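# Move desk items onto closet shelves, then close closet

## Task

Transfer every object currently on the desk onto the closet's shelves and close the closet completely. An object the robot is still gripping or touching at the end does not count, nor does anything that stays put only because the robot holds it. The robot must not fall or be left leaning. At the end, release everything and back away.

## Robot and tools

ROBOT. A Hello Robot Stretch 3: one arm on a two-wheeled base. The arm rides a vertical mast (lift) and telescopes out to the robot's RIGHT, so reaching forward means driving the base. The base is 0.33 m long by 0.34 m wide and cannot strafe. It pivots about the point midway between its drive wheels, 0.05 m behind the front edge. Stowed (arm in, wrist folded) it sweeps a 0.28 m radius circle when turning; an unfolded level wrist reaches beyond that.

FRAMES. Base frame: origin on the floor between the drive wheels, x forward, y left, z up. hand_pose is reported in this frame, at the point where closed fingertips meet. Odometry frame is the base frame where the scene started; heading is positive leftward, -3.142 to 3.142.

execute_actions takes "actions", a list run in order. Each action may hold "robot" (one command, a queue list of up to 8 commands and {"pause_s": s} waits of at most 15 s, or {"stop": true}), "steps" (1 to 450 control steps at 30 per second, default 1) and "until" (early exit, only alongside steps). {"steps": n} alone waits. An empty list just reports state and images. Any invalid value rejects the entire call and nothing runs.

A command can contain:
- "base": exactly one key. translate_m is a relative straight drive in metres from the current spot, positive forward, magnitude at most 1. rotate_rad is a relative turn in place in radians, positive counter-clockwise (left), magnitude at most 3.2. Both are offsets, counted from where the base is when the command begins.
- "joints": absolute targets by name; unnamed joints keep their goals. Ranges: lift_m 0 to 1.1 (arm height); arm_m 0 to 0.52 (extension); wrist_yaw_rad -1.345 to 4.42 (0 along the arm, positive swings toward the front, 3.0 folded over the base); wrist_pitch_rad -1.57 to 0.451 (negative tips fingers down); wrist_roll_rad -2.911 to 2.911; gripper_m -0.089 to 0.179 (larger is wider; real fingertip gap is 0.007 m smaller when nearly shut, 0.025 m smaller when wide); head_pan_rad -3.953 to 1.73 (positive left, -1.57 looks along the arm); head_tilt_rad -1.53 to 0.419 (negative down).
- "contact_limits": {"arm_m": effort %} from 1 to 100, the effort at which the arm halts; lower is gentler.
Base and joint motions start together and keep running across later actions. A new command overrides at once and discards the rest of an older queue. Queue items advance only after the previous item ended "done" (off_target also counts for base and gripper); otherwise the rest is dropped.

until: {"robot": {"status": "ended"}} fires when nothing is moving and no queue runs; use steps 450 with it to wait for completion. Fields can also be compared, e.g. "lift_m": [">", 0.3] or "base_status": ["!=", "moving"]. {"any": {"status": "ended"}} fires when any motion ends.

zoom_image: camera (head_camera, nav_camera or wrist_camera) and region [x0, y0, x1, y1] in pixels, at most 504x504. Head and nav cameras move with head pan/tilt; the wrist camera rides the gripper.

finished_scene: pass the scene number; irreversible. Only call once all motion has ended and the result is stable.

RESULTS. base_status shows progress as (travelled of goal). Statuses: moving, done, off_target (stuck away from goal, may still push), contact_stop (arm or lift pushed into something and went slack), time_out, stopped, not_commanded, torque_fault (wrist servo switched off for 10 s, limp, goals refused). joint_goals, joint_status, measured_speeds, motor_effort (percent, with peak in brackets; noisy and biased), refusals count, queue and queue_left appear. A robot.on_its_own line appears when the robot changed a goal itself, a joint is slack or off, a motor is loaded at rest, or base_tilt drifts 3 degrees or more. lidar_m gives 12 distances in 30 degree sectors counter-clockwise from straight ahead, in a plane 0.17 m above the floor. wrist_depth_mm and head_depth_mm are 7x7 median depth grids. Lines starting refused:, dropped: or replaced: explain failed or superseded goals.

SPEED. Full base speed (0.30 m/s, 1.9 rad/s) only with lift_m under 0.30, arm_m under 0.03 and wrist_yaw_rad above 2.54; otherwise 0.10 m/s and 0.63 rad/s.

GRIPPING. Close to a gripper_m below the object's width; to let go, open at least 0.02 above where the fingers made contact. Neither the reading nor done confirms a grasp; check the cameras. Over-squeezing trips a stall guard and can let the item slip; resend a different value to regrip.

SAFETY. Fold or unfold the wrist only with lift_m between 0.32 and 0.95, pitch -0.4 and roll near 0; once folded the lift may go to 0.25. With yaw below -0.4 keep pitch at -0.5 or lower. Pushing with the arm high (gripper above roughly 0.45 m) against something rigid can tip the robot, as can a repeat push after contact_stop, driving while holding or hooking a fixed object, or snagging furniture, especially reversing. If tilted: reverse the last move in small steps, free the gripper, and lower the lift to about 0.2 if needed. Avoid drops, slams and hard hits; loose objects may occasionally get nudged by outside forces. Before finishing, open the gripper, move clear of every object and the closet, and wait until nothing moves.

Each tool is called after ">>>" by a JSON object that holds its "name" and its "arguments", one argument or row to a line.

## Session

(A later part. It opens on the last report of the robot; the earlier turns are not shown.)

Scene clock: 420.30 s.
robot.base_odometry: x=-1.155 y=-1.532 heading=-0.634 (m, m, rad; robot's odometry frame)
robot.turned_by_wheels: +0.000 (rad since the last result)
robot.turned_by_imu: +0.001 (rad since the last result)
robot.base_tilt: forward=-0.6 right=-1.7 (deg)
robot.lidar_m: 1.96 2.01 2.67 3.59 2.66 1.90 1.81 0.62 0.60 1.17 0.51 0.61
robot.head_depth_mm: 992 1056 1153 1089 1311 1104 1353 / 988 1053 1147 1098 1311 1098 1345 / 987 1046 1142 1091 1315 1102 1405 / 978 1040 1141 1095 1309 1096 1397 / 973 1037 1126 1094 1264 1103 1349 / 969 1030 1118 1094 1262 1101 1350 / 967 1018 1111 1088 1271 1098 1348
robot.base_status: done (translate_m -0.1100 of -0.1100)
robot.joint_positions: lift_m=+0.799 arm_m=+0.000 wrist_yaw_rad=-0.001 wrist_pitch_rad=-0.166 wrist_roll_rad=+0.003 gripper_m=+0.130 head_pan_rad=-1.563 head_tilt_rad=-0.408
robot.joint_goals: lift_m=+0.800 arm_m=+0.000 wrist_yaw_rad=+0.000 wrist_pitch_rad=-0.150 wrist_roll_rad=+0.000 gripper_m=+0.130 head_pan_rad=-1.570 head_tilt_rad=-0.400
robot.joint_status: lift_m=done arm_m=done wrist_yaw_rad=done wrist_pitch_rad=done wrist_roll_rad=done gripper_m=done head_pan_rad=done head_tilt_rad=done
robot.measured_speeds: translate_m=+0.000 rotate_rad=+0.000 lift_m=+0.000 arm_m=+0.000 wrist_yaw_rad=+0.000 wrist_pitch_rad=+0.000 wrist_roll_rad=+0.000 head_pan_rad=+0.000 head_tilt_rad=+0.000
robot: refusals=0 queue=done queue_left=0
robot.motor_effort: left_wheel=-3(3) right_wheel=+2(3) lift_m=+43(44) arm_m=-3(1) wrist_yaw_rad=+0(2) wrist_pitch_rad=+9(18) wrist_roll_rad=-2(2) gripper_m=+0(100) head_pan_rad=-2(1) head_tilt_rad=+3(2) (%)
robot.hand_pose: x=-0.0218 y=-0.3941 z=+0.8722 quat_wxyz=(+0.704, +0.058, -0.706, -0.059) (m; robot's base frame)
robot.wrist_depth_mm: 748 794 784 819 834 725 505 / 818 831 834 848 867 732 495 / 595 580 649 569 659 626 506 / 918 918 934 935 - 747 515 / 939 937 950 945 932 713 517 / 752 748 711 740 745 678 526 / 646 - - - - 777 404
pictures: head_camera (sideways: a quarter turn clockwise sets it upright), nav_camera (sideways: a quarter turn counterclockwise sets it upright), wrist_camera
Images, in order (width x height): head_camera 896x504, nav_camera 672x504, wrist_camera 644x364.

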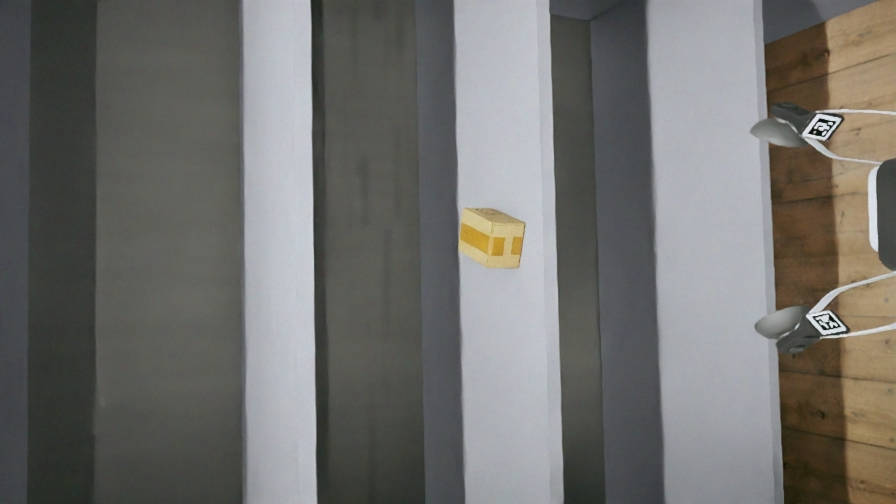

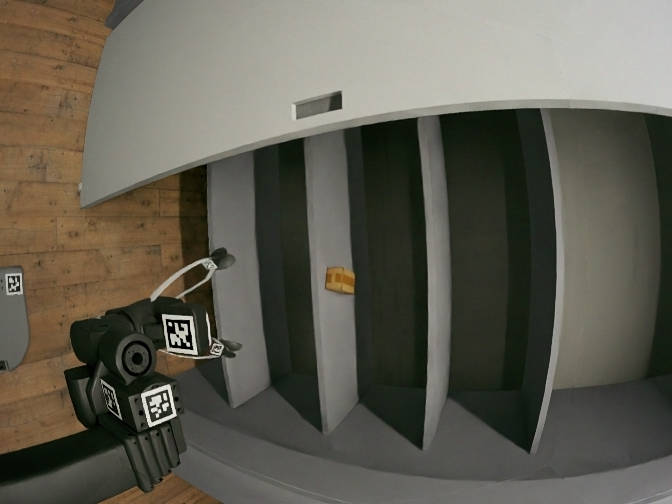

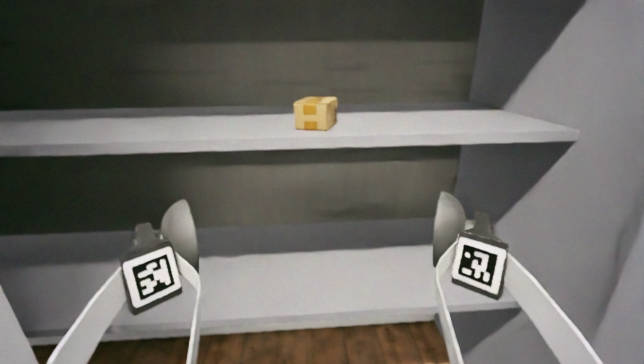

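>>> {"name": "execute_actions", "arguments": {
  "actions": [
    {"robot":[{"joints":{"wrist_pitch_rad":-0.4,"wrist_yaw_rad":3.0}},{"base":{"rotate_rad":1.99},"joints":{"lift_m":0.25}},{"base":{"translate_m":1.0}},{"base":{"translate_m":1.0}},{"base":{"translate_m":0.5}},{"base":{"rotate_rad":1.15},"joints":{"lift_m":0.9,"head_tilt_rad":-0.7}},{"joints":{"wrist_yaw_rad":1.57,"lift_m":0.95}},{"joints":{"lift_m":1.05}}],"steps":450,"until":{"robot":{"status":"ended"}}},
    {"steps":450,"until":{"robot":{"status":"ended"}}},
    {"robot":[{"joints":{"wrist_yaw_rad":0,"wrist_pitch_rad":-0.5,"gripper_m":0.15}},{"joints":{"arm_m":0.12}}],"steps":450,"until":{"robot":{"status":"ended"}}}
  ]
}}

Scene clock: 460.43 s.
robot.base_odometry: x=-0.623 y=+0.911 heading=+2.506 (m, m, rad; robot's odometry frame)
robot.turned_by_wheels: +3.140 (rad since the last result)
robot.turned_by_imu: +3.171 (rad since the last result)
robot.base_tilt: forward=-0.5 right=-1.7 (deg)
robot.lidar_m: 0.84 0.87 1.20 2.76 3.40 3.03 2.91 1.87 1.16 1.29 0.92 0.87
robot.head_depth_mm: - - - 1657 1607 1353 1176 / - - - 1656 1604 1365 1189 / - - - 1677 1582 1357 1188 / 1082 802 625 1644 1604 1352 1180 / 1093 887 624 1628 1586 1360 1179 / 1092 888 646 1613 1601 1351 1178 / 1092 804 648 1562 1364 1335 1184
robot.base_status: done (rotate_rad +1.1499 of +1.1500)
robot.joint_positions: lift_m=+1.049 arm_m=+0.120 wrist_yaw_rad=+0.002 wrist_pitch_rad=-0.512 wrist_roll_rad=+0.003 gripper_m=+0.150 head_pan_rad=-1.563 head_tilt_rad=-0.692
robot.joint_goals: lift_m=+1.050 arm_m=+0.120 wrist_yaw_rad=+0.000 wrist_pitch_rad=-0.500 wrist_roll_rad=+0.000 gripper_m=+0.150 head_pan_rad=-1.570 head_tilt_rad=-0.700
robot.joint_status: lift_m=done arm_m=done wrist_yaw_rad=done wrist_pitch_rad=done wrist_roll_rad=done gripper_m=done head_pan_rad=done head_tilt_rad=done
robot.measured_speeds: translate_m=+0.000 rotate_rad=+0.000 lift_m=+0.000 arm_m=+0.000 wrist_yaw_rad=+0.000 wrist_pitch_rad=+0.000 wrist_roll_rad=+0.000 head_pan_rad=+0.000 head_tilt_rad=+0.000
robot: refusals=0 queue=done queue_left=0
robot.motor_effort: left_wheel=-2(10) right_wheel=+2(8) lift_m=+43(46) arm_m=+4(6) wrist_yaw_rad=-1(2) wrist_pitch_rad=+7(9) wrist_roll_rad=-2(2) gripper_m=+1(89) head_pan_rad=-2(2) head_tilt_rad=-3(18) (%)
robot.hand_pose: x=-0.0212 y=-0.4761 z=+1.0416 quat_wxyz=(+0.683, +0.180, -0.685, -0.179) (m; robot's base frame)
robot.wrist_depth_mm: 778 743 768 759 754 769 770 / 529 472 536 541 522 546 544 / 412 413 413 414 405 419 413 / 330 335 334 335 338 337 336 / 278 287 281 281 284 296 285 / 243 - 243 245 250 257 253 / 941 - - - - - -
pictures: head_camera (sideways: a quarter turn clockwise sets it upright), nav_camera (sideways: a quarter turn counterclockwise sets it upright), wrist_camera
Images, in order (width x height): head_camera 896x504, nav_camera 672x504, wrist_camera 644x364.

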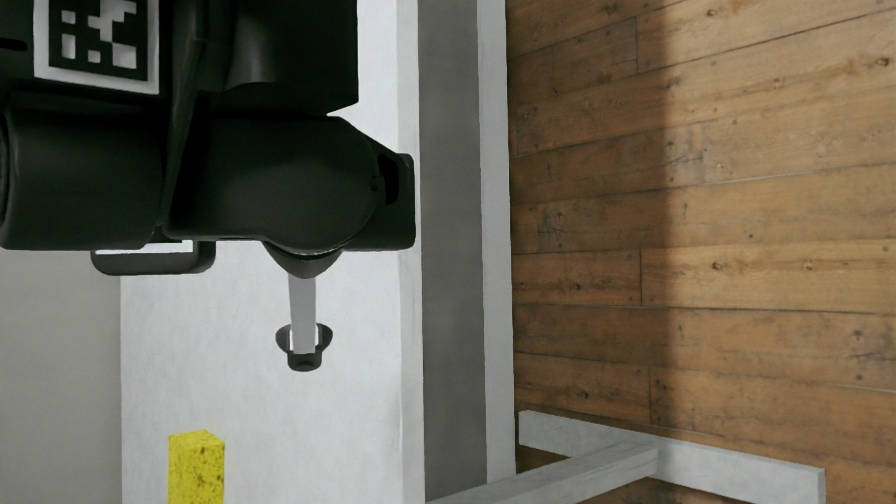

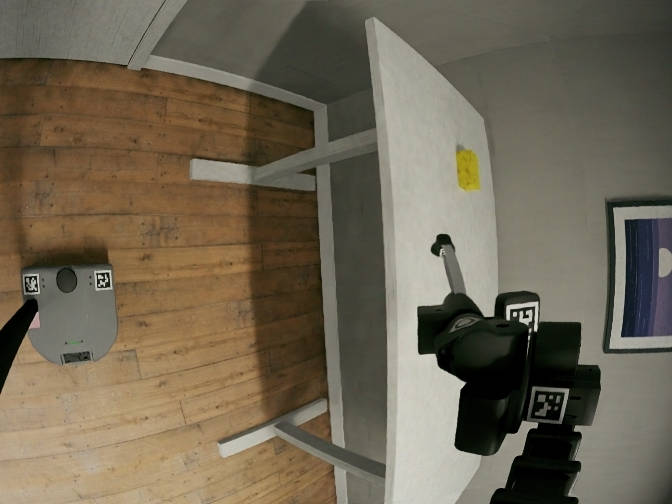

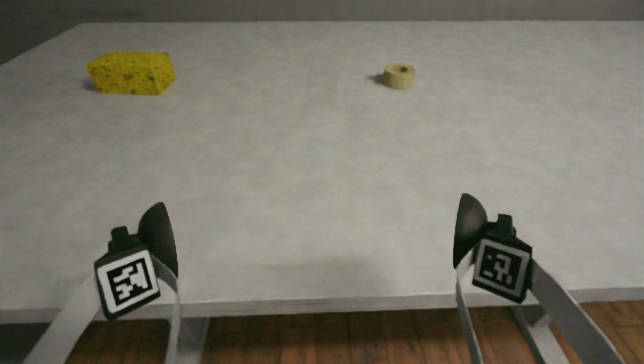

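>>> {"name": "execute_actions", "arguments": {
  "actions": [
    {"robot":[{"base":{"translate_m":-0.125},"joints":{"arm_m":0.36,"lift_m":1.0,"gripper_m":0.12}}],"steps":450,"until":{"robot":{"status":"ended"}}}
  ]
}}

Scene clock: 464.80 s.
robot.base_odometry: x=-0.522 y=+0.836 heading=+2.506 (m, m, rad; robot's odometry frame)
robot.turned_by_wheels: +0.000 (rad since the last result)
robot.turned_by_imu: +0.000 (rad since the last result)
robot.base_tilt: forward=-0.6 right=-1.7 (deg)
robot.lidar_m: 0.97 1.00 1.37 2.75 3.37 2.90 2.79 1.87 1.08 1.29 0.98 1.03
robot.head_depth_mm: - 804 646 1658 1583 1359 1184 / - 844 648 1651 1599 1358 1185 / - - 647 1643 1596 1361 1182 / 1078 938 644 1620 1588 1357 1175 / 1097 890 649 1617 1589 1355 1185 / 1098 892 644 1619 1603 1367 1183 / 1095 885 649 1608 1596 1352 1183
robot.base_status: done (translate_m -0.1250 of -0.1250)
robot.joint_positions: lift_m=+1.001 arm_m=+0.360 wrist_yaw_rad=+0.001 wrist_pitch_rad=-0.513 wrist_roll_rad=+0.003 gripper_m=+0.120 head_pan_rad=-1.563 head_tilt_rad=-0.692
robot.joint_goals: lift_m=+1.000 arm_m=+0.360 wrist_yaw_rad=+0.000 wrist_pitch_rad=-0.500 wrist_roll_rad=+0.000 gripper_m=+0.120 head_pan_rad=-1.570 head_tilt_rad=-0.700
robot.joint_status: lift_m=done arm_m=done wrist_yaw_rad=done wrist_pitch_rad=done wrist_roll_rad=done gripper_m=done head_pan_rad=done head_tilt_rad=done
robot.measured_speeds: translate_m=+0.000 rotate_rad=+0.000 lift_m=+0.000 arm_m=+0.000 wrist_yaw_rad=+0.000 wrist_pitch_rad=+0.000 wrist_roll_rad=+0.000 head_pan_rad=+0.000 head_tilt_rad=+0.000
robot: refusals=0 queue=done queue_left=0
robot.motor_effort: left_wheel=-3(7) right_wheel=+2(2) lift_m=+17(44) arm_m=+3(5) wrist_yaw_rad=-2(1) wrist_pitch_rad=+7(8) wrist_roll_rad=-2(2) gripper_m=+0(97) head_pan_rad=-1(1) head_tilt_rad=-2(4) (%)
robot.hand_pose: x=-0.0213 y=-0.7160 z=+0.9924 quat_wxyz=(+0.683, +0.180, -0.685, -0.180) (m; robot's base frame)
robot.wrist_depth_mm: 569 578 587 593 594 608 621 / 406 408 414 408 422 424 423 / 316 316 323 302 323 323 324 / 256 259 258 259 263 260 263 / 217 222 219 220 220 219 222 / 188 188 189 189 190 191 192 / 167 166 167 167 167 167 167
pictures: head_camera (sideways: a quarter turn clockwise sets it upright), nav_camera (sideways: a quarter turn counterclockwise sets it upright), wrist_camera
Images, in order (width x height): head_camera 896x504, nav_camera 672x504, wrist_camera 644x364.

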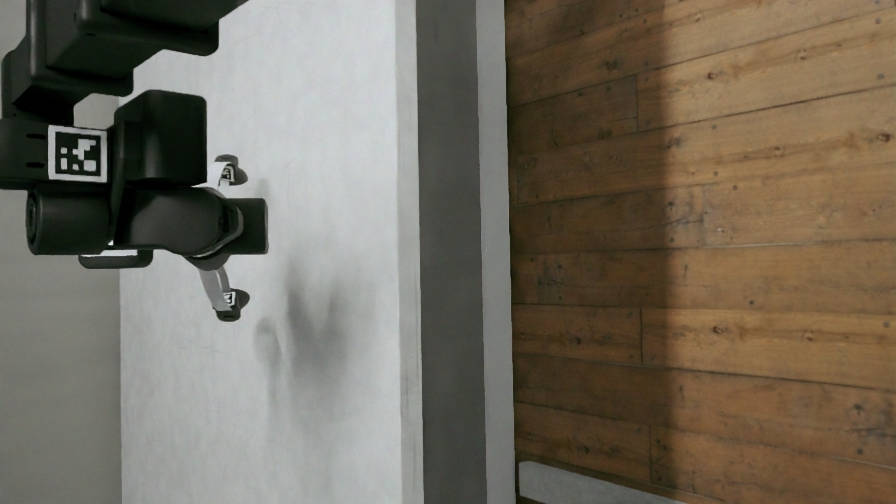

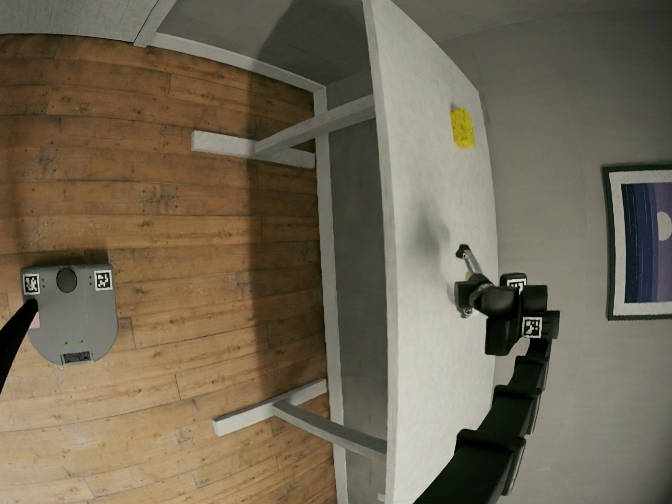

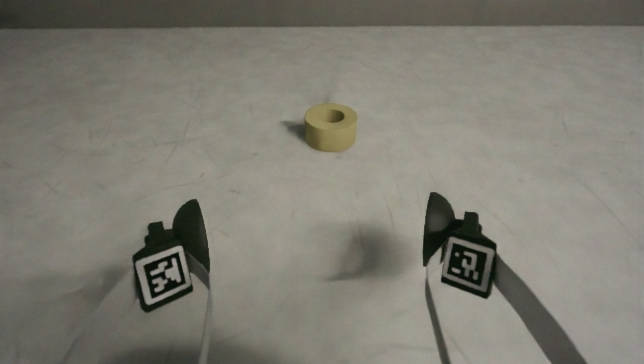

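>>> {"name": "execute_actions", "arguments": {
  "actions": [
    {"robot":[{"base":{"translate_m":-0.015},"joints":{"lift_m":0.972}},{"joints":{"arm_m":0.47}}],"steps":450,"until":{"robot":{"status":"ended"}}}
  ]
}}

Scene clock: 471.47 s.
robot.base_odometry: x=-0.510 y=+0.828 heading=+2.506 (m, m, rad; robot's odometry frame)
robot.turned_by_wheels: +0.000 (rad since the last result)
robot.turned_by_imu: +0.001 (rad since the last result)
robot.base_tilt: forward=-0.5 right=-1.8 (deg)
robot.lidar_m: 0.98 1.01 1.39 2.75 3.39 2.89 2.76 1.87 1.07 1.29 0.99 1.05
robot.head_depth_mm: 1093 - 647 1659 1600 1363 1180 / - 845 647 1655 1593 1362 1179 / - 803 647 1639 1575 1365 1182 / 1071 824 647 1647 1593 1363 1181 / 1100 892 649 1638 1605 1354 1181 / 1092 892 648 1621 1602 1362 1183 / 1092 889 650 1597 1583 1357 1181
robot.base_status: done (translate_m -0.0150 of -0.0150)
robot.joint_positions: lift_m=+0.973 arm_m=+0.469 wrist_yaw_rad=+0.001 wrist_pitch_rad=-0.506 wrist_roll_rad=+0.003 gripper_m=+0.120 head_pan_rad=-1.563 head_tilt_rad=-0.692
robot.joint_goals: lift_m=+0.972 arm_m=+0.470 wrist_yaw_rad=+0.000 wrist_pitch_rad=-0.500 wrist_roll_rad=+0.000 gripper_m=+0.120 head_pan_rad=-1.570 head_tilt_rad=-0.700
robot.joint_status: lift_m=done arm_m=done wrist_yaw_rad=done wrist_pitch_rad=done wrist_roll_rad=done gripper_m=done head_pan_rad=done head_tilt_rad=done
robot.measured_speeds: translate_m=+0.000 rotate_rad=+0.000 lift_m=+0.000 arm_m=+0.000 wrist_yaw_rad=+0.000 wrist_pitch_rad=+0.000 wrist_roll_rad=+0.000 head_pan_rad=+0.000 head_tilt_rad=+0.000
robot: refusals=0 queue=done queue_left=0
robot.motor_effort: left_wheel=-2(6) right_wheel=+2(5) lift_m=+14(20) arm_m=+5(6) wrist_yaw_rad=-1(2) wrist_pitch_rad=+3(8) wrist_roll_rad=-2(2) gripper_m=+0(0) head_pan_rad=-1(3) head_tilt_rad=-3(3) (%)
robot.hand_pose: x=-0.0213 y=-0.8268 z=+0.9660 quat_wxyz=(+0.684, +0.177, -0.685, -0.177) (m; robot's base frame)
robot.wrist_depth_mm: 479 483 495 500 511 515 513 / 351 354 357 360 360 361 359 / 272 273 275 274 274 276 278 / 222 222 223 192 224 223 222 / 186 189 187 188 188 188 189 / 160 160 161 161 161 159 162 / 143 142 142 142 142 142 142
pictures: head_camera (sideways: a quarter turn clockwise sets it upright), nav_camera (sideways: a quarter turn counterclockwise sets it upright), wrist_camera
Images, in order (width x height): head_camera 896x504, nav_camera 672x504, wrist_camera 644x364.

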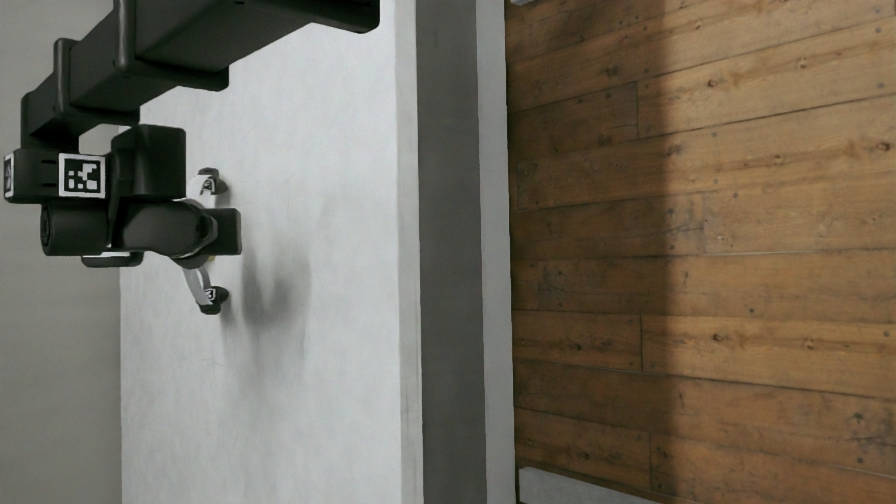

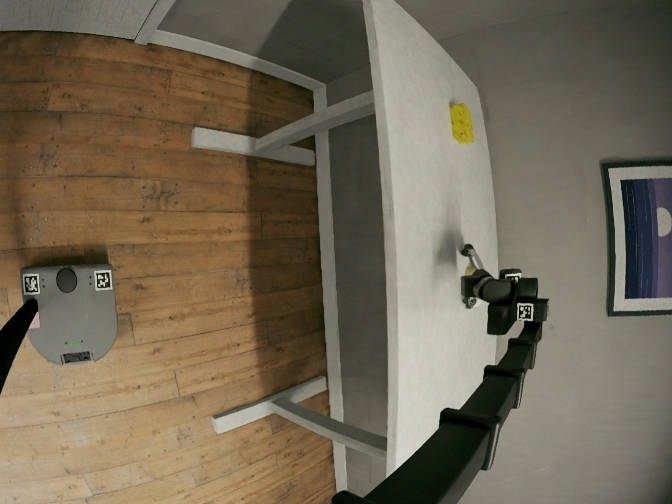

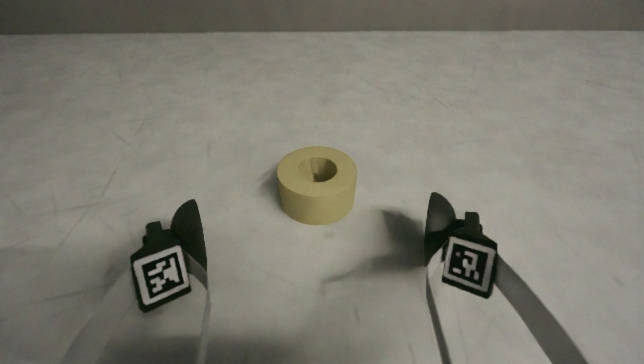

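>>> {"name": "execute_actions", "arguments": {
  "actions": [
    {"robot":[{"joints":{"lift_m":0.976}},{"joints":{"arm_m":0.512}},{"joints":{"gripper_m":0.03}},{"pause_s":0.5},{"joints":{"lift_m":1.05}}],"steps":450,"until":{"robot":{"status":"ended"}}}
  ]
}}

Scene clock: 478.47 s.
robot.base_odometry: x=-0.510 y=+0.828 heading=+2.506 (m, m, rad; robot's odometry frame)
robot.turned_by_wheels: +0.000 (rad since the last result)
robot.turned_by_imu: +0.001 (rad since the last result)
robot.base_tilt: forward=-0.6 right=-1.7 (deg)
robot.lidar_m: 0.98 1.01 1.39 2.75 3.38 2.89 2.77 1.87 1.07 1.29 0.99 1.05
robot.head_depth_mm: 1130 890 649 1652 1604 1366 1176 / 1116 885 647 1653 1607 1356 1180 / 1129 886 648 1633 1589 1356 1186 / - 841 647 1634 1612 1362 1181 / 1103 889 647 1634 1587 1348 1179 / 1097 888 648 1613 1602 1366 1183 / 1091 891 648 1609 1589 1346 1182
robot.base_status: done (translate_m -0.0150 of -0.0150)
robot.joint_positions: lift_m=+1.049 arm_m=+0.512 wrist_yaw_rad=+0.001 wrist_pitch_rad=-0.514 wrist_roll_rad=+0.003 gripper_m=+0.031 head_pan_rad=-1.563 head_tilt_rad=-0.692
robot.joint_goals: lift_m=+1.050 arm_m=+0.512 wrist_yaw_rad=+0.000 wrist_pitch_rad=-0.500 wrist_roll_rad=+0.000 gripper_m=+0.030 head_pan_rad=-1.570 head_tilt_rad=-0.700
robot.joint_status: lift_m=done arm_m=done wrist_yaw_rad=done wrist_pitch_rad=done wrist_roll_rad=done gripper_m=done head_pan_rad=done head_tilt_rad=done
robot.measured_speeds: translate_m=+0.000 rotate_rad=+0.000 lift_m=+0.000 arm_m=+0.000 wrist_yaw_rad=+0.000 wrist_pitch_rad=+0.000 wrist_roll_rad=+0.000 head_pan_rad=+0.000 head_tilt_rad=+0.000
robot: refusals=0 queue=done queue_left=0
robot.motor_effort: left_wheel=-2(3) right_wheel=+1(2) lift_m=+43(43) arm_m=+3(2) wrist_yaw_rad=-2(2) wrist_pitch_rad=+8(9) wrist_roll_rad=-2(2) gripper_m=-12(100) head_pan_rad=-2(2) head_tilt_rad=-3(3) (%)
robot.hand_pose: x=-0.0213 y=-0.8678 z=+1.0412 quat_wxyz=(+0.683, +0.180, -0.685, -0.180) (m; robot's base frame)
robot.wrist_depth_mm: 467 465 476 483 480 500 496 / 494 503 496 512 515 535 539 / 402 405 405 406 404 406 411 / 325 331 334 332 333 335 331 / 279 278 288 161 284 282 279 / 240 241 233 164 235 242 244 / 212 211 212 213 214 213 215
pictures: head_camera (sideways: a quarter turn clockwise sets it upright), nav_camera (sideways: a quarter turn counterclockwise sets it upright), wrist_camera
Images, in order (width x height): head_camera 896x504, nav_camera 672x504, wrist_camera 644x364.

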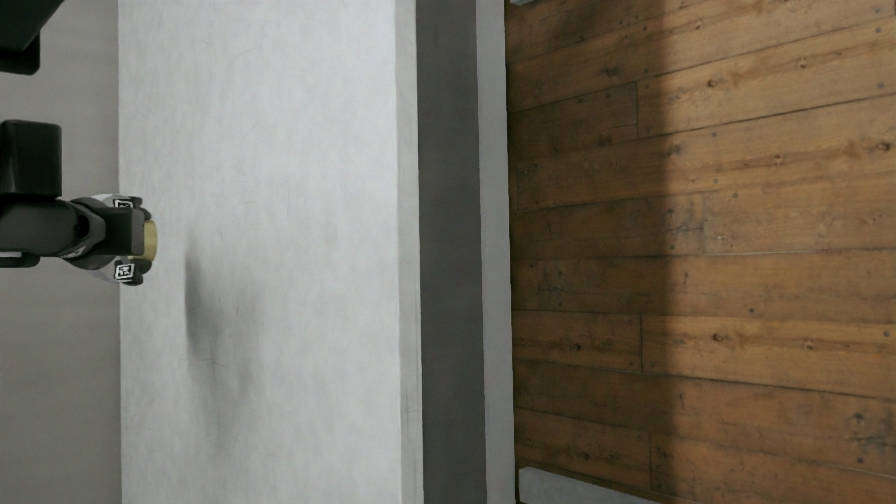

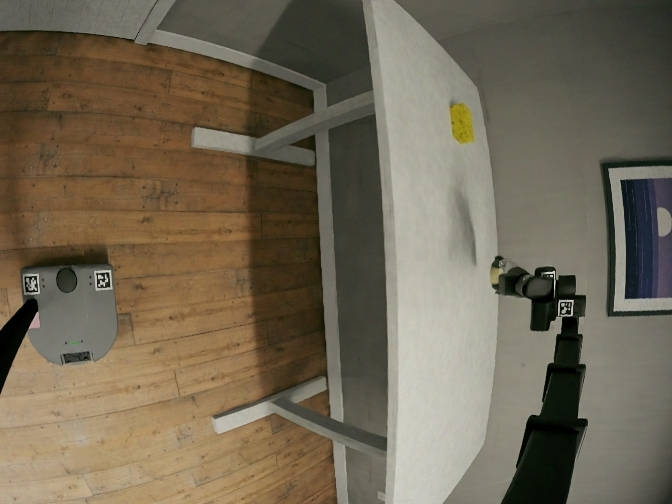

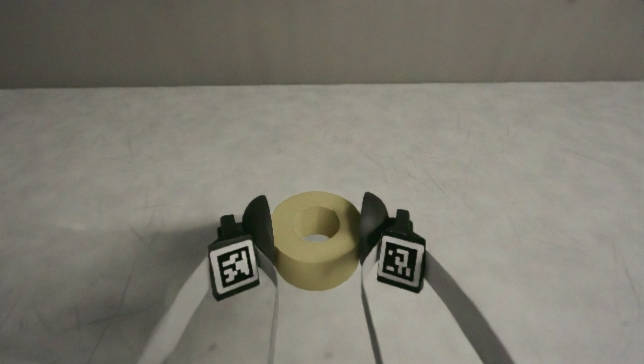

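>>> {"name": "execute_actions", "arguments": {
  "actions": [
    {"robot":[{"joints":{"arm_m":0,"wrist_pitch_rad":-0.4}},{"joints":{"lift_m":0.9},"base":{"rotate_rad":0.65}},{"joints":{"wrist_yaw_rad":2.9},"base":{"rotate_rad":0.65}},{"joints":{"lift_m":0.29},"base":{"rotate_rad":0.62}},{"base":{"translate_m":1.0}},{"base":{"translate_m":1.0}},{"base":{"translate_m":0.44}},{"base":{"rotate_rad":1.17},"joints":{"lift_m":0.6,"head_tilt_rad":-0.8}}],"steps":450,"until":{"robot":{"status":"ended"}}},
    {"steps":450,"until":{"robot":{"status":"ended"}}},
    {"robot":[{"joints":{"wrist_yaw_rad":1.6}},{"joints":{"wrist_pitch_rad":-1.3}},{"joints":{"wrist_yaw_rad":0}}],"steps":300,"until":{"robot":{"status":"ended"}}}
  ]
}}

Scene clock: 518.37 s.
robot.base_odometry: x=-1.200 y=-1.513 heading=-0.688 (m, m, rad; robot's odometry frame)
robot.turned_by_wheels: +3.089 (rad since the last result)
robot.turned_by_imu: +3.122 (rad since the last result)
robot.base_tilt: forward=-0.6 right=-1.8 (deg)
robot.lidar_m: 1.96 2.01 2.65 3.14 2.69 1.91 1.81 0.64 0.62 1.18 0.51 0.62
robot.head_depth_mm: 1051 932 1316 1189 1427 1250 1151 / 1045 936 1320 1186 1474 1294 1191 / 1040 933 1325 1179 1480 1292 1184 / 1036 860 1312 1182 1487 1294 1161 / 1030 933 1303 1180 1494 1298 1141 / 1023 931 1290 1184 1493 1284 1141 / 1016 933 1286 1159 1431 962 1146
robot.base_status: done (rotate_rad +1.1699 of +1.1700)
robot.joint_positions: lift_m=+0.599 arm_m=+0.000 wrist_yaw_rad=+0.003 wrist_pitch_rad=-1.300 wrist_roll_rad=+0.003 gripper_m=+0.031 head_pan_rad=-1.563 head_tilt_rad=-0.790
robot.joint_goals: lift_m=+0.600 arm_m=+0.000 wrist_yaw_rad=+0.000 wrist_pitch_rad=-1.300 wrist_roll_rad=+0.000 gripper_m=+0.030 head_pan_rad=-1.570 head_tilt_rad=-0.800
robot.joint_status: lift_m=done arm_m=done wrist_yaw_rad=done wrist_pitch_rad=done wrist_roll_rad=done gripper_m=done head_pan_rad=done head_tilt_rad=done
robot.measured_speeds: translate_m=+0.000 rotate_rad=+0.000 lift_m=+0.000 arm_m=+0.000 wrist_yaw_rad=+0.000 wrist_pitch_rad=+0.000 wrist_roll_rad=+0.000 head_pan_rad=+0.000 head_tilt_rad=+0.000
robot: refusals=0 queue=done queue_left=0
robot.motor_effort: left_wheel=-3(10) right_wheel=+2(9) lift_m=+43(42) arm_m=-3(5) wrist_yaw_rad=-2(1) wrist_pitch_rad=-1(14) wrist_roll_rad=-2(2) gripper_m=-12(12) head_pan_rad=-2(2) head_tilt_rad=-4(11) (%)
robot.hand_pose: x=-0.0215 y=-0.1907 z=+0.4849 quat_wxyz=(+0.563, +0.428, -0.563, -0.428) (m; robot's base frame)
robot.wrist_depth_mm: 400 645 657 676 670 595 458 / 549 610 650 673 670 663 666 / 640 629 647 653 650 666 684 / 632 636 635 627 652 678 658 / 613 613 625 161 651 661 676 / 617 614 639 156 - 625 654 / 597 615 607 - - 653 631
pictures: head_camera (sideways: a quarter turn clockwise sets it upright), nav_camera (sideways: a quarter turn counterclockwise sets it upright), wrist_camera
Images, in order (width x height): head_camera 896x504, nav_camera 672x504, wrist_camera 644x364.

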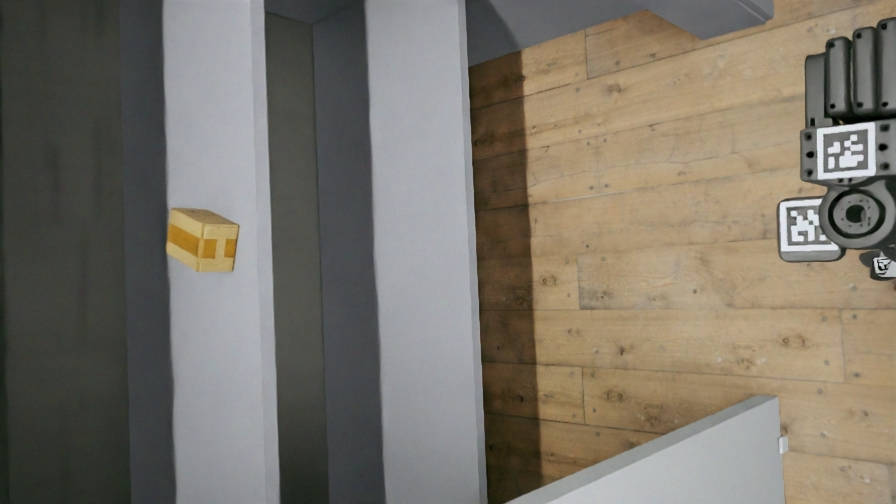

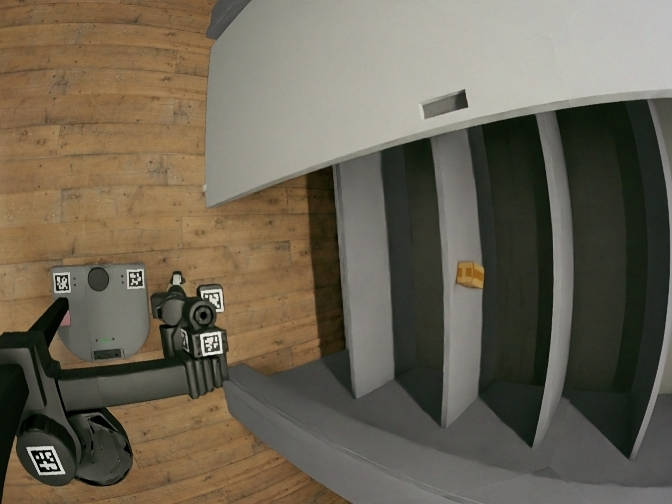

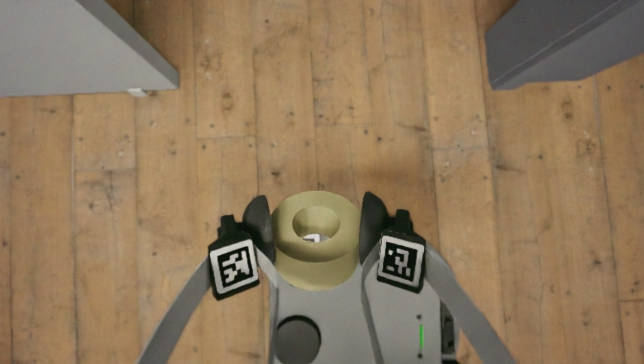

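>>> {"name": "execute_actions", "arguments": {
  "actions": [
    {"robot":[{"joints":{"wrist_pitch_rad":-0.25,"lift_m":0.56,"head_tilt_rad":-0.6}},{"joints":{"arm_m":0.47}},{"joints":{"wrist_pitch_rad":-0.5,"lift_m":0.53}}],"steps":450,"until":{"robot":{"status":"ended"}}}
  ]
}}

Scene clock: 528.17 s.
robot.base_odometry: x=-1.200 y=-1.513 heading=-0.688 (m, m, rad; robot's odometry frame)
robot.turned_by_wheels: +0.000 (rad since the last result)
robot.turned_by_imu: +0.001 (rad since the last result)
robot.base_tilt: forward=-0.6 right=-1.7 (deg)
robot.lidar_m: 1.96 2.01 2.65 3.13 2.68 1.91 1.82 0.64 0.61 1.18 0.51 0.62
robot.head_depth_mm: 969 1112 1021 1304 1181 1398 1224 / 964 1110 1023 1352 1186 1466 - / 960 1099 1019 1344 - 1432 1229 / 952 1097 977 1337 1220 1442 1236 / 951 1089 1018 1331 1150 1431 1234 / 945 1086 1019 1308 1148 1432 1221 / 941 1081 1014 1302 1147 1438 862
robot.base_status: done (rotate_rad +1.1699 of +1.1700)
robot.joint_positions: lift_m=+0.531 arm_m=+0.470 wrist_yaw_rad=+0.001 wrist_pitch_rad=-0.514 wrist_roll_rad=+0.003 gripper_m=+0.031 head_pan_rad=-1.563 head_tilt_rad=-0.606
robot.joint_goals: lift_m=+0.530 arm_m=+0.470 wrist_yaw_rad=+0.000 wrist_pitch_rad=-0.500 wrist_roll_rad=+0.000 gripper_m=+0.030 head_pan_rad=-1.570 head_tilt_rad=-0.600
robot.joint_status: lift_m=done arm_m=done wrist_yaw_rad=done wrist_pitch_rad=done wrist_roll_rad=done gripper_m=done head_pan_rad=done head_tilt_rad=done
robot.measured_speeds: translate_m=+0.000 rotate_rad=+0.000 lift_m=+0.000 arm_m=+0.000 wrist_yaw_rad=+0.000 wrist_pitch_rad=+0.000 wrist_roll_rad=+0.000 head_pan_rad=+0.000 head_tilt_rad=+0.000
robot: refusals=0 queue=done queue_left=0
robot.motor_effort: left_wheel=-3(3) right_wheel=+2(2) lift_m=+17(45) arm_m=+3(7) wrist_yaw_rad=-2(3) wrist_pitch_rad=+9(13) wrist_roll_rad=-2(2) gripper_m=-11(11) head_pan_rad=-3(2) head_tilt_rad=+1(15) (%)
robot.hand_pose: x=-0.0213 y=-0.8258 z=+0.5223 quat_wxyz=(+0.683, +0.180, -0.684, -0.180) (m; robot's base frame)
robot.wrist_depth_mm: 393 407 411 420 422 442 442 / 427 435 436 442 456 477 449 / 358 360 357 362 358 363 364 / 290 292 293 292 294 292 297 / 245 242 254 161 251 250 249 / 212 213 205 165 207 216 215 / 189 187 189 189 189 190 189
pictures: head_camera (sideways: a quarter turn clockwise sets it upright), nav_camera (sideways: a quarter turn counterclockwise sets it upright), wrist_camera
Images, in order (width x height): head_camera 896x504, nav_camera 672x504, wrist_camera 644x364.

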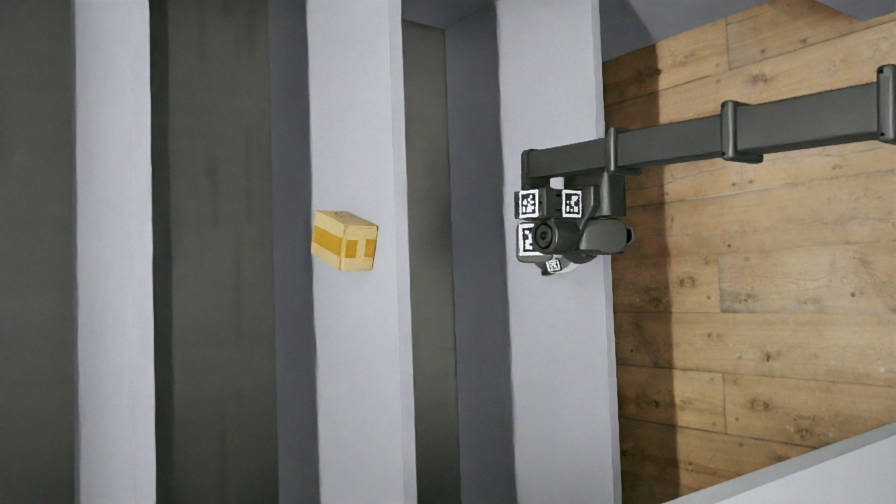

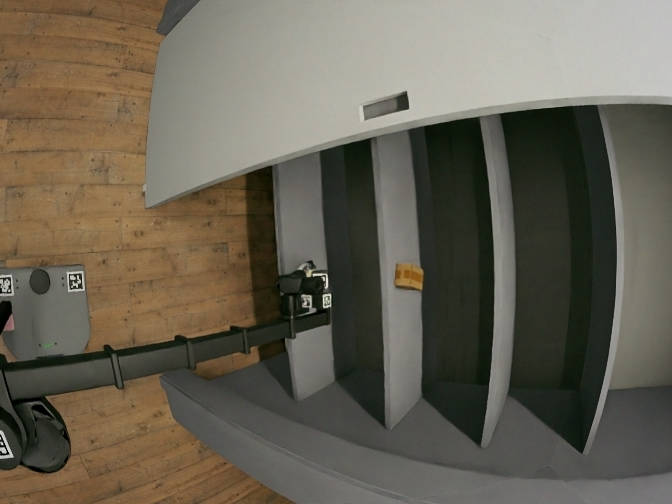

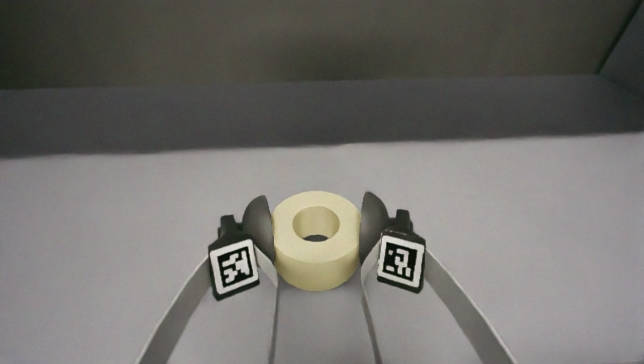

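>>> {"name": "execute_actions", "arguments": {
  "actions": [
    {"robot":[{"joints":{"lift_m":0.487}},{"joints":{"gripper_m":0.1}},{"joints":{"lift_m":0.53}},{"joints":{"arm_m":0,"wrist_pitch_rad":-0.4}},{"joints":{"wrist_yaw_rad":3.0,"head_tilt_rad":-0.7}}],"steps":450,"until":{"robot":{"status":"ended"}}}
  ]
}}

Scene clock: 541.87 s.
robot.base_odometry: x=-1.200 y=-1.513 heading=-0.688 (m, m, rad; robot's odometry frame)
robot.turned_by_wheels: +0.000 (rad since the last result)
robot.turned_by_imu: +0.002 (rad since the last result)
robot.base_tilt: forward=-0.5 right=-1.7 (deg)
robot.lidar_m: 1.95 2.00 2.65 3.13 2.68 1.91 1.82 0.64 0.61 1.18 0.51 0.62
robot.head_depth_mm: 824 1108 938 1255 1472 1361 1167 / 825 1103 940 1255 1516 1354 1180 / 826 1103 935 1258 1525 1366 1190 / 822 1094 868 1249 1528 1359 1180 / 821 1085 937 1256 1537 1359 1185 / 821 1080 940 1256 1531 1366 1167 / 819 1067 940 1256 1493 864 1013
robot.base_status: done (rotate_rad +1.1699 of +1.1700)
robot.joint_positions: lift_m=+0.529 arm_m=+0.000 wrist_yaw_rad=+2.997 wrist_pitch_rad=-0.419 wrist_roll_rad=+0.003 gripper_m=+0.100 head_pan_rad=-1.563 head_tilt_rad=-0.691
robot.joint_goals: lift_m=+0.530 arm_m=+0.000 wrist_yaw_rad=+3.000 wrist_pitch_rad=-0.400 wrist_roll_rad=+0.000 gripper_m=+0.100 head_pan_rad=-1.570 head_tilt_rad=-0.700
robot.joint_status: lift_m=done arm_m=done wrist_yaw_rad=done wrist_pitch_rad=done wrist_roll_rad=done gripper_m=done head_pan_rad=done head_tilt_rad=done
robot.measured_speeds: translate_m=+0.000 rotate_rad=+0.000 lift_m=+0.000 arm_m=+0.000 wrist_yaw_rad=+0.000 wrist_pitch_rad=+0.000 wrist_roll_rad=+0.000 head_pan_rad=+0.000 head_tilt_rad=+0.000
robot: refusals=0 queue=done queue_left=0
robot.motor_effort: left_wheel=-3(3) right_wheel=+2(2) lift_m=+43(48) arm_m=-2(4) wrist_yaw_rad=+1(1) wrist_pitch_rad=+11(12) wrist_roll_rad=-2(2) gripper_m=+1(100) head_pan_rad=-3(3) head_tilt_rad=-3(9) (%)
robot.hand_pose: x=+0.0110 y=+0.0766 z=+0.5420 quat_wxyz=(+0.197, +0.701, +0.097, +0.678) (m; robot's base frame)
robot.wrist_depth_mm: - - - - - - - / - - - - - - - / - - - - - - - / - - - - - - - / 876 922 882 893 889 903 910 / 735 775 759 780 742 746 754 / 660 664 662 654 652 661 647
pictures: head_camera (sideways: a quarter turn clockwise sets it upright), nav_camera (sideways: a quarter turn counterclockwise sets it upright), wrist_camera
Images, in order (width x height): head_camera 896x504, nav_camera 672x504, wrist_camera 644x364.

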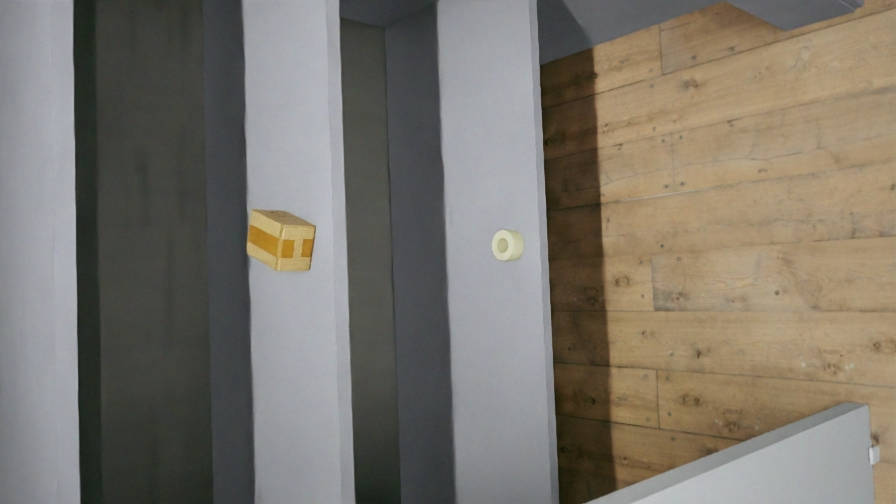

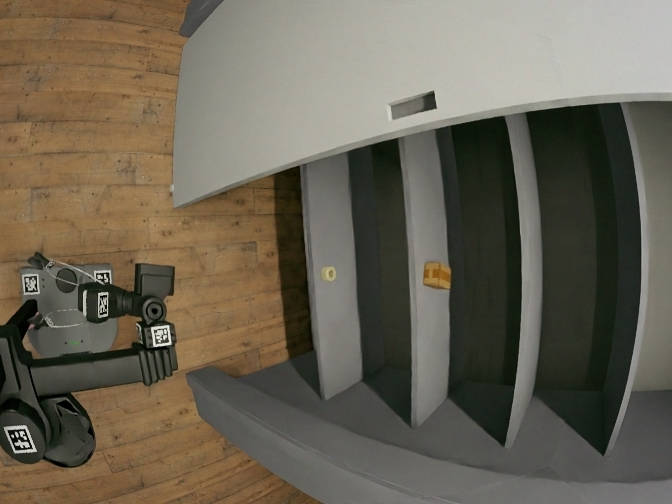

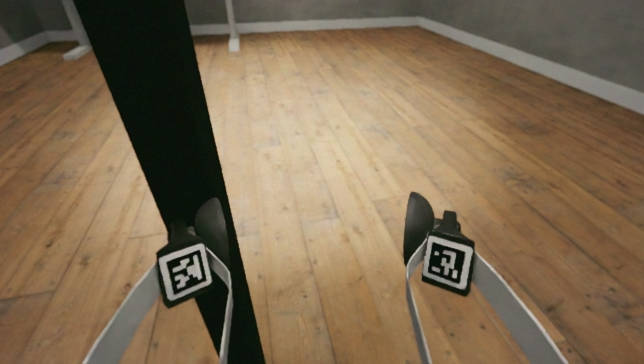

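>>> {"name": "execute_actions", "arguments": {
  "actions": [
    {"robot":[{"base":{"rotate_rad":1.95},"joints":{"lift_m":0.25}},{"base":{"translate_m":1.0}},{"base":{"translate_m":1.0}},{"base":{"translate_m":0.44}},{"base":{"rotate_rad":1.21}},{"base":{"translate_m":0.42}},{"joints":{"lift_m":0.9}},{"joints":{"wrist_yaw_rad":1.57,"lift_m":1.05}}],"steps":450,"until":{"robot":{"status":"ended"}}},
    {"steps":450,"until":{"robot":{"status":"ended"}}},
    {"robot":[{"joints":{"wrist_yaw_rad":0,"wrist_pitch_rad":-0.5,"gripper_m":0.17}},{"joints":{"arm_m":0.3,"lift_m":1.02}}],"steps":450,"until":{"robot":{"status":"ended"}}}
  ]
}}

Scene clock: 582.27 s.
robot.base_odometry: x=-0.788 y=+1.072 heading=+2.472 (m, m, rad; robot's odometry frame)
robot.turned_by_wheels: +3.160 (rad since the last result)
robot.turned_by_imu: +3.192 (rad since the last result)
robot.base_tilt: forward=-0.5 right=-1.7 (deg)
robot.lidar_m: 0.56 0.58 0.79 2.19 2.84 3.32 3.17 1.37 1.33 0.84 0.83 0.58
robot.head_depth_mm: - 849 648 1637 1600 1357 1185 / - - 646 1630 1604 1368 1181 / - - 647 1638 1599 1363 1186 / 1080 912 647 1628 1594 1361 1187 / 1095 938 648 1063 1481 1320 1173 / 1097 887 647 1624 1604 1355 1186 / 1089 1160 646 1619 1598 1356 1186
robot.base_status: done (translate_m +0.4200 of +0.4200)
robot.joint_positions: lift_m=+1.021 arm_m=+0.300 wrist_yaw_rad=+0.001 wrist_pitch_rad=-0.513 wrist_roll_rad=+0.003 gripper_m=+0.170 head_pan_rad=-1.563 head_tilt_rad=-0.692
robot.joint_goals: lift_m=+1.020 arm_m=+0.300 wrist_yaw_rad=+0.000 wrist_pitch_rad=-0.500 wrist_roll_rad=+0.000 gripper_m=+0.170 head_pan_rad=-1.570 head_tilt_rad=-0.700
robot.joint_status: lift_m=done arm_m=done wrist_yaw_rad=done wrist_pitch_rad=done wrist_roll_rad=done gripper_m=done head_pan_rad=done head_tilt_rad=done
robot.measured_speeds: translate_m=+0.000 rotate_rad=+0.000 lift_m=+0.000 arm_m=+0.000 wrist_yaw_rad=+0.000 wrist_pitch_rad=+0.000 wrist_roll_rad=+0.000 head_pan_rad=+0.000 head_tilt_rad=+0.000
robot: refusals=0 queue=done queue_left=0
robot.motor_effort: left_wheel=-3(9) right_wheel=+2(9) lift_m=+17(44) arm_m=+3(4) wrist_yaw_rad=-2(5) wrist_pitch_rad=+7(11) wrist_roll_rad=-2(2) gripper_m=+1(100) head_pan_rad=-2(1) head_tilt_rad=-3(3) (%)
robot.hand_pose: x=-0.0212 y=-0.6560 z=+1.0125 quat_wxyz=(+0.683, +0.180, -0.685, -0.180) (m; robot's base frame)
robot.wrist_depth_mm: 641 626 625 632 654 653 666 / 691 486 457 354 470 470 480 / 645 352 358 328 356 361 363 / 289 288 287 288 290 293 291 / 245 251 243 247 245 255 247 / 216 205 210 210 213 207 213 / 181 186 187 186 186 188 188
pictures: head_camera (sideways: a quarter turn clockwise sets it upright), nav_camera (sideways: a quarter turn counterclockwise sets it upright), wrist_camera
Images, in order (width x height): head_camera 896x504, nav_camera 672x504, wrist_camera 644x364.

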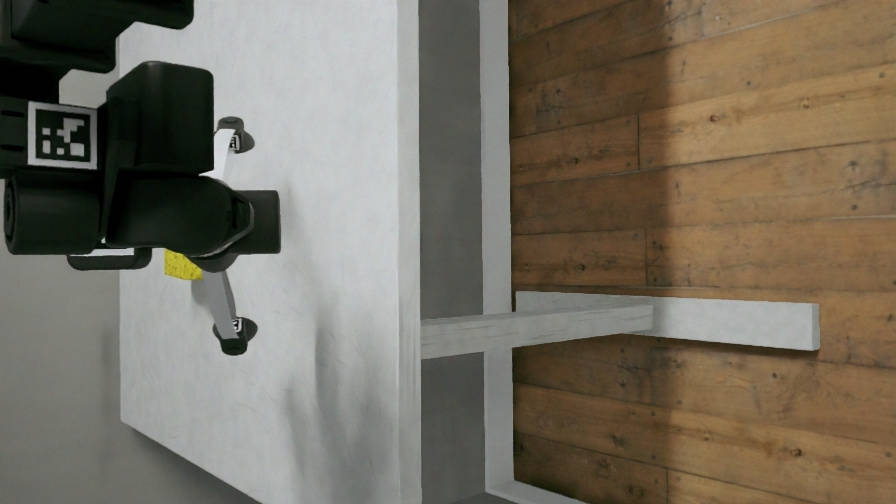

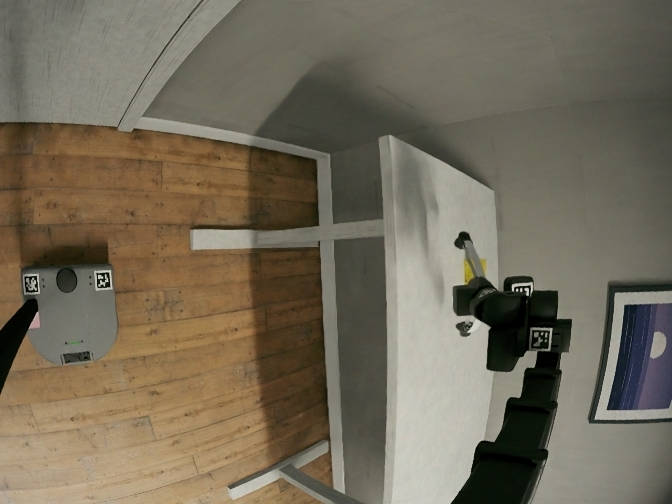

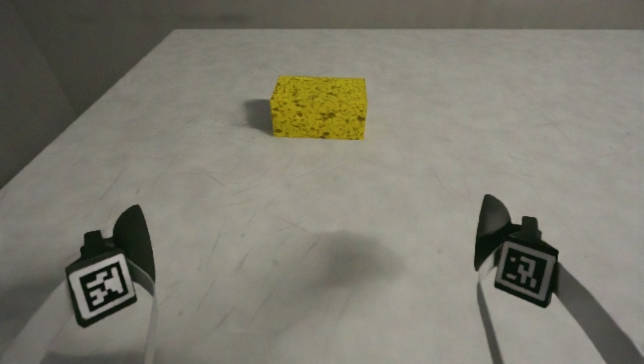

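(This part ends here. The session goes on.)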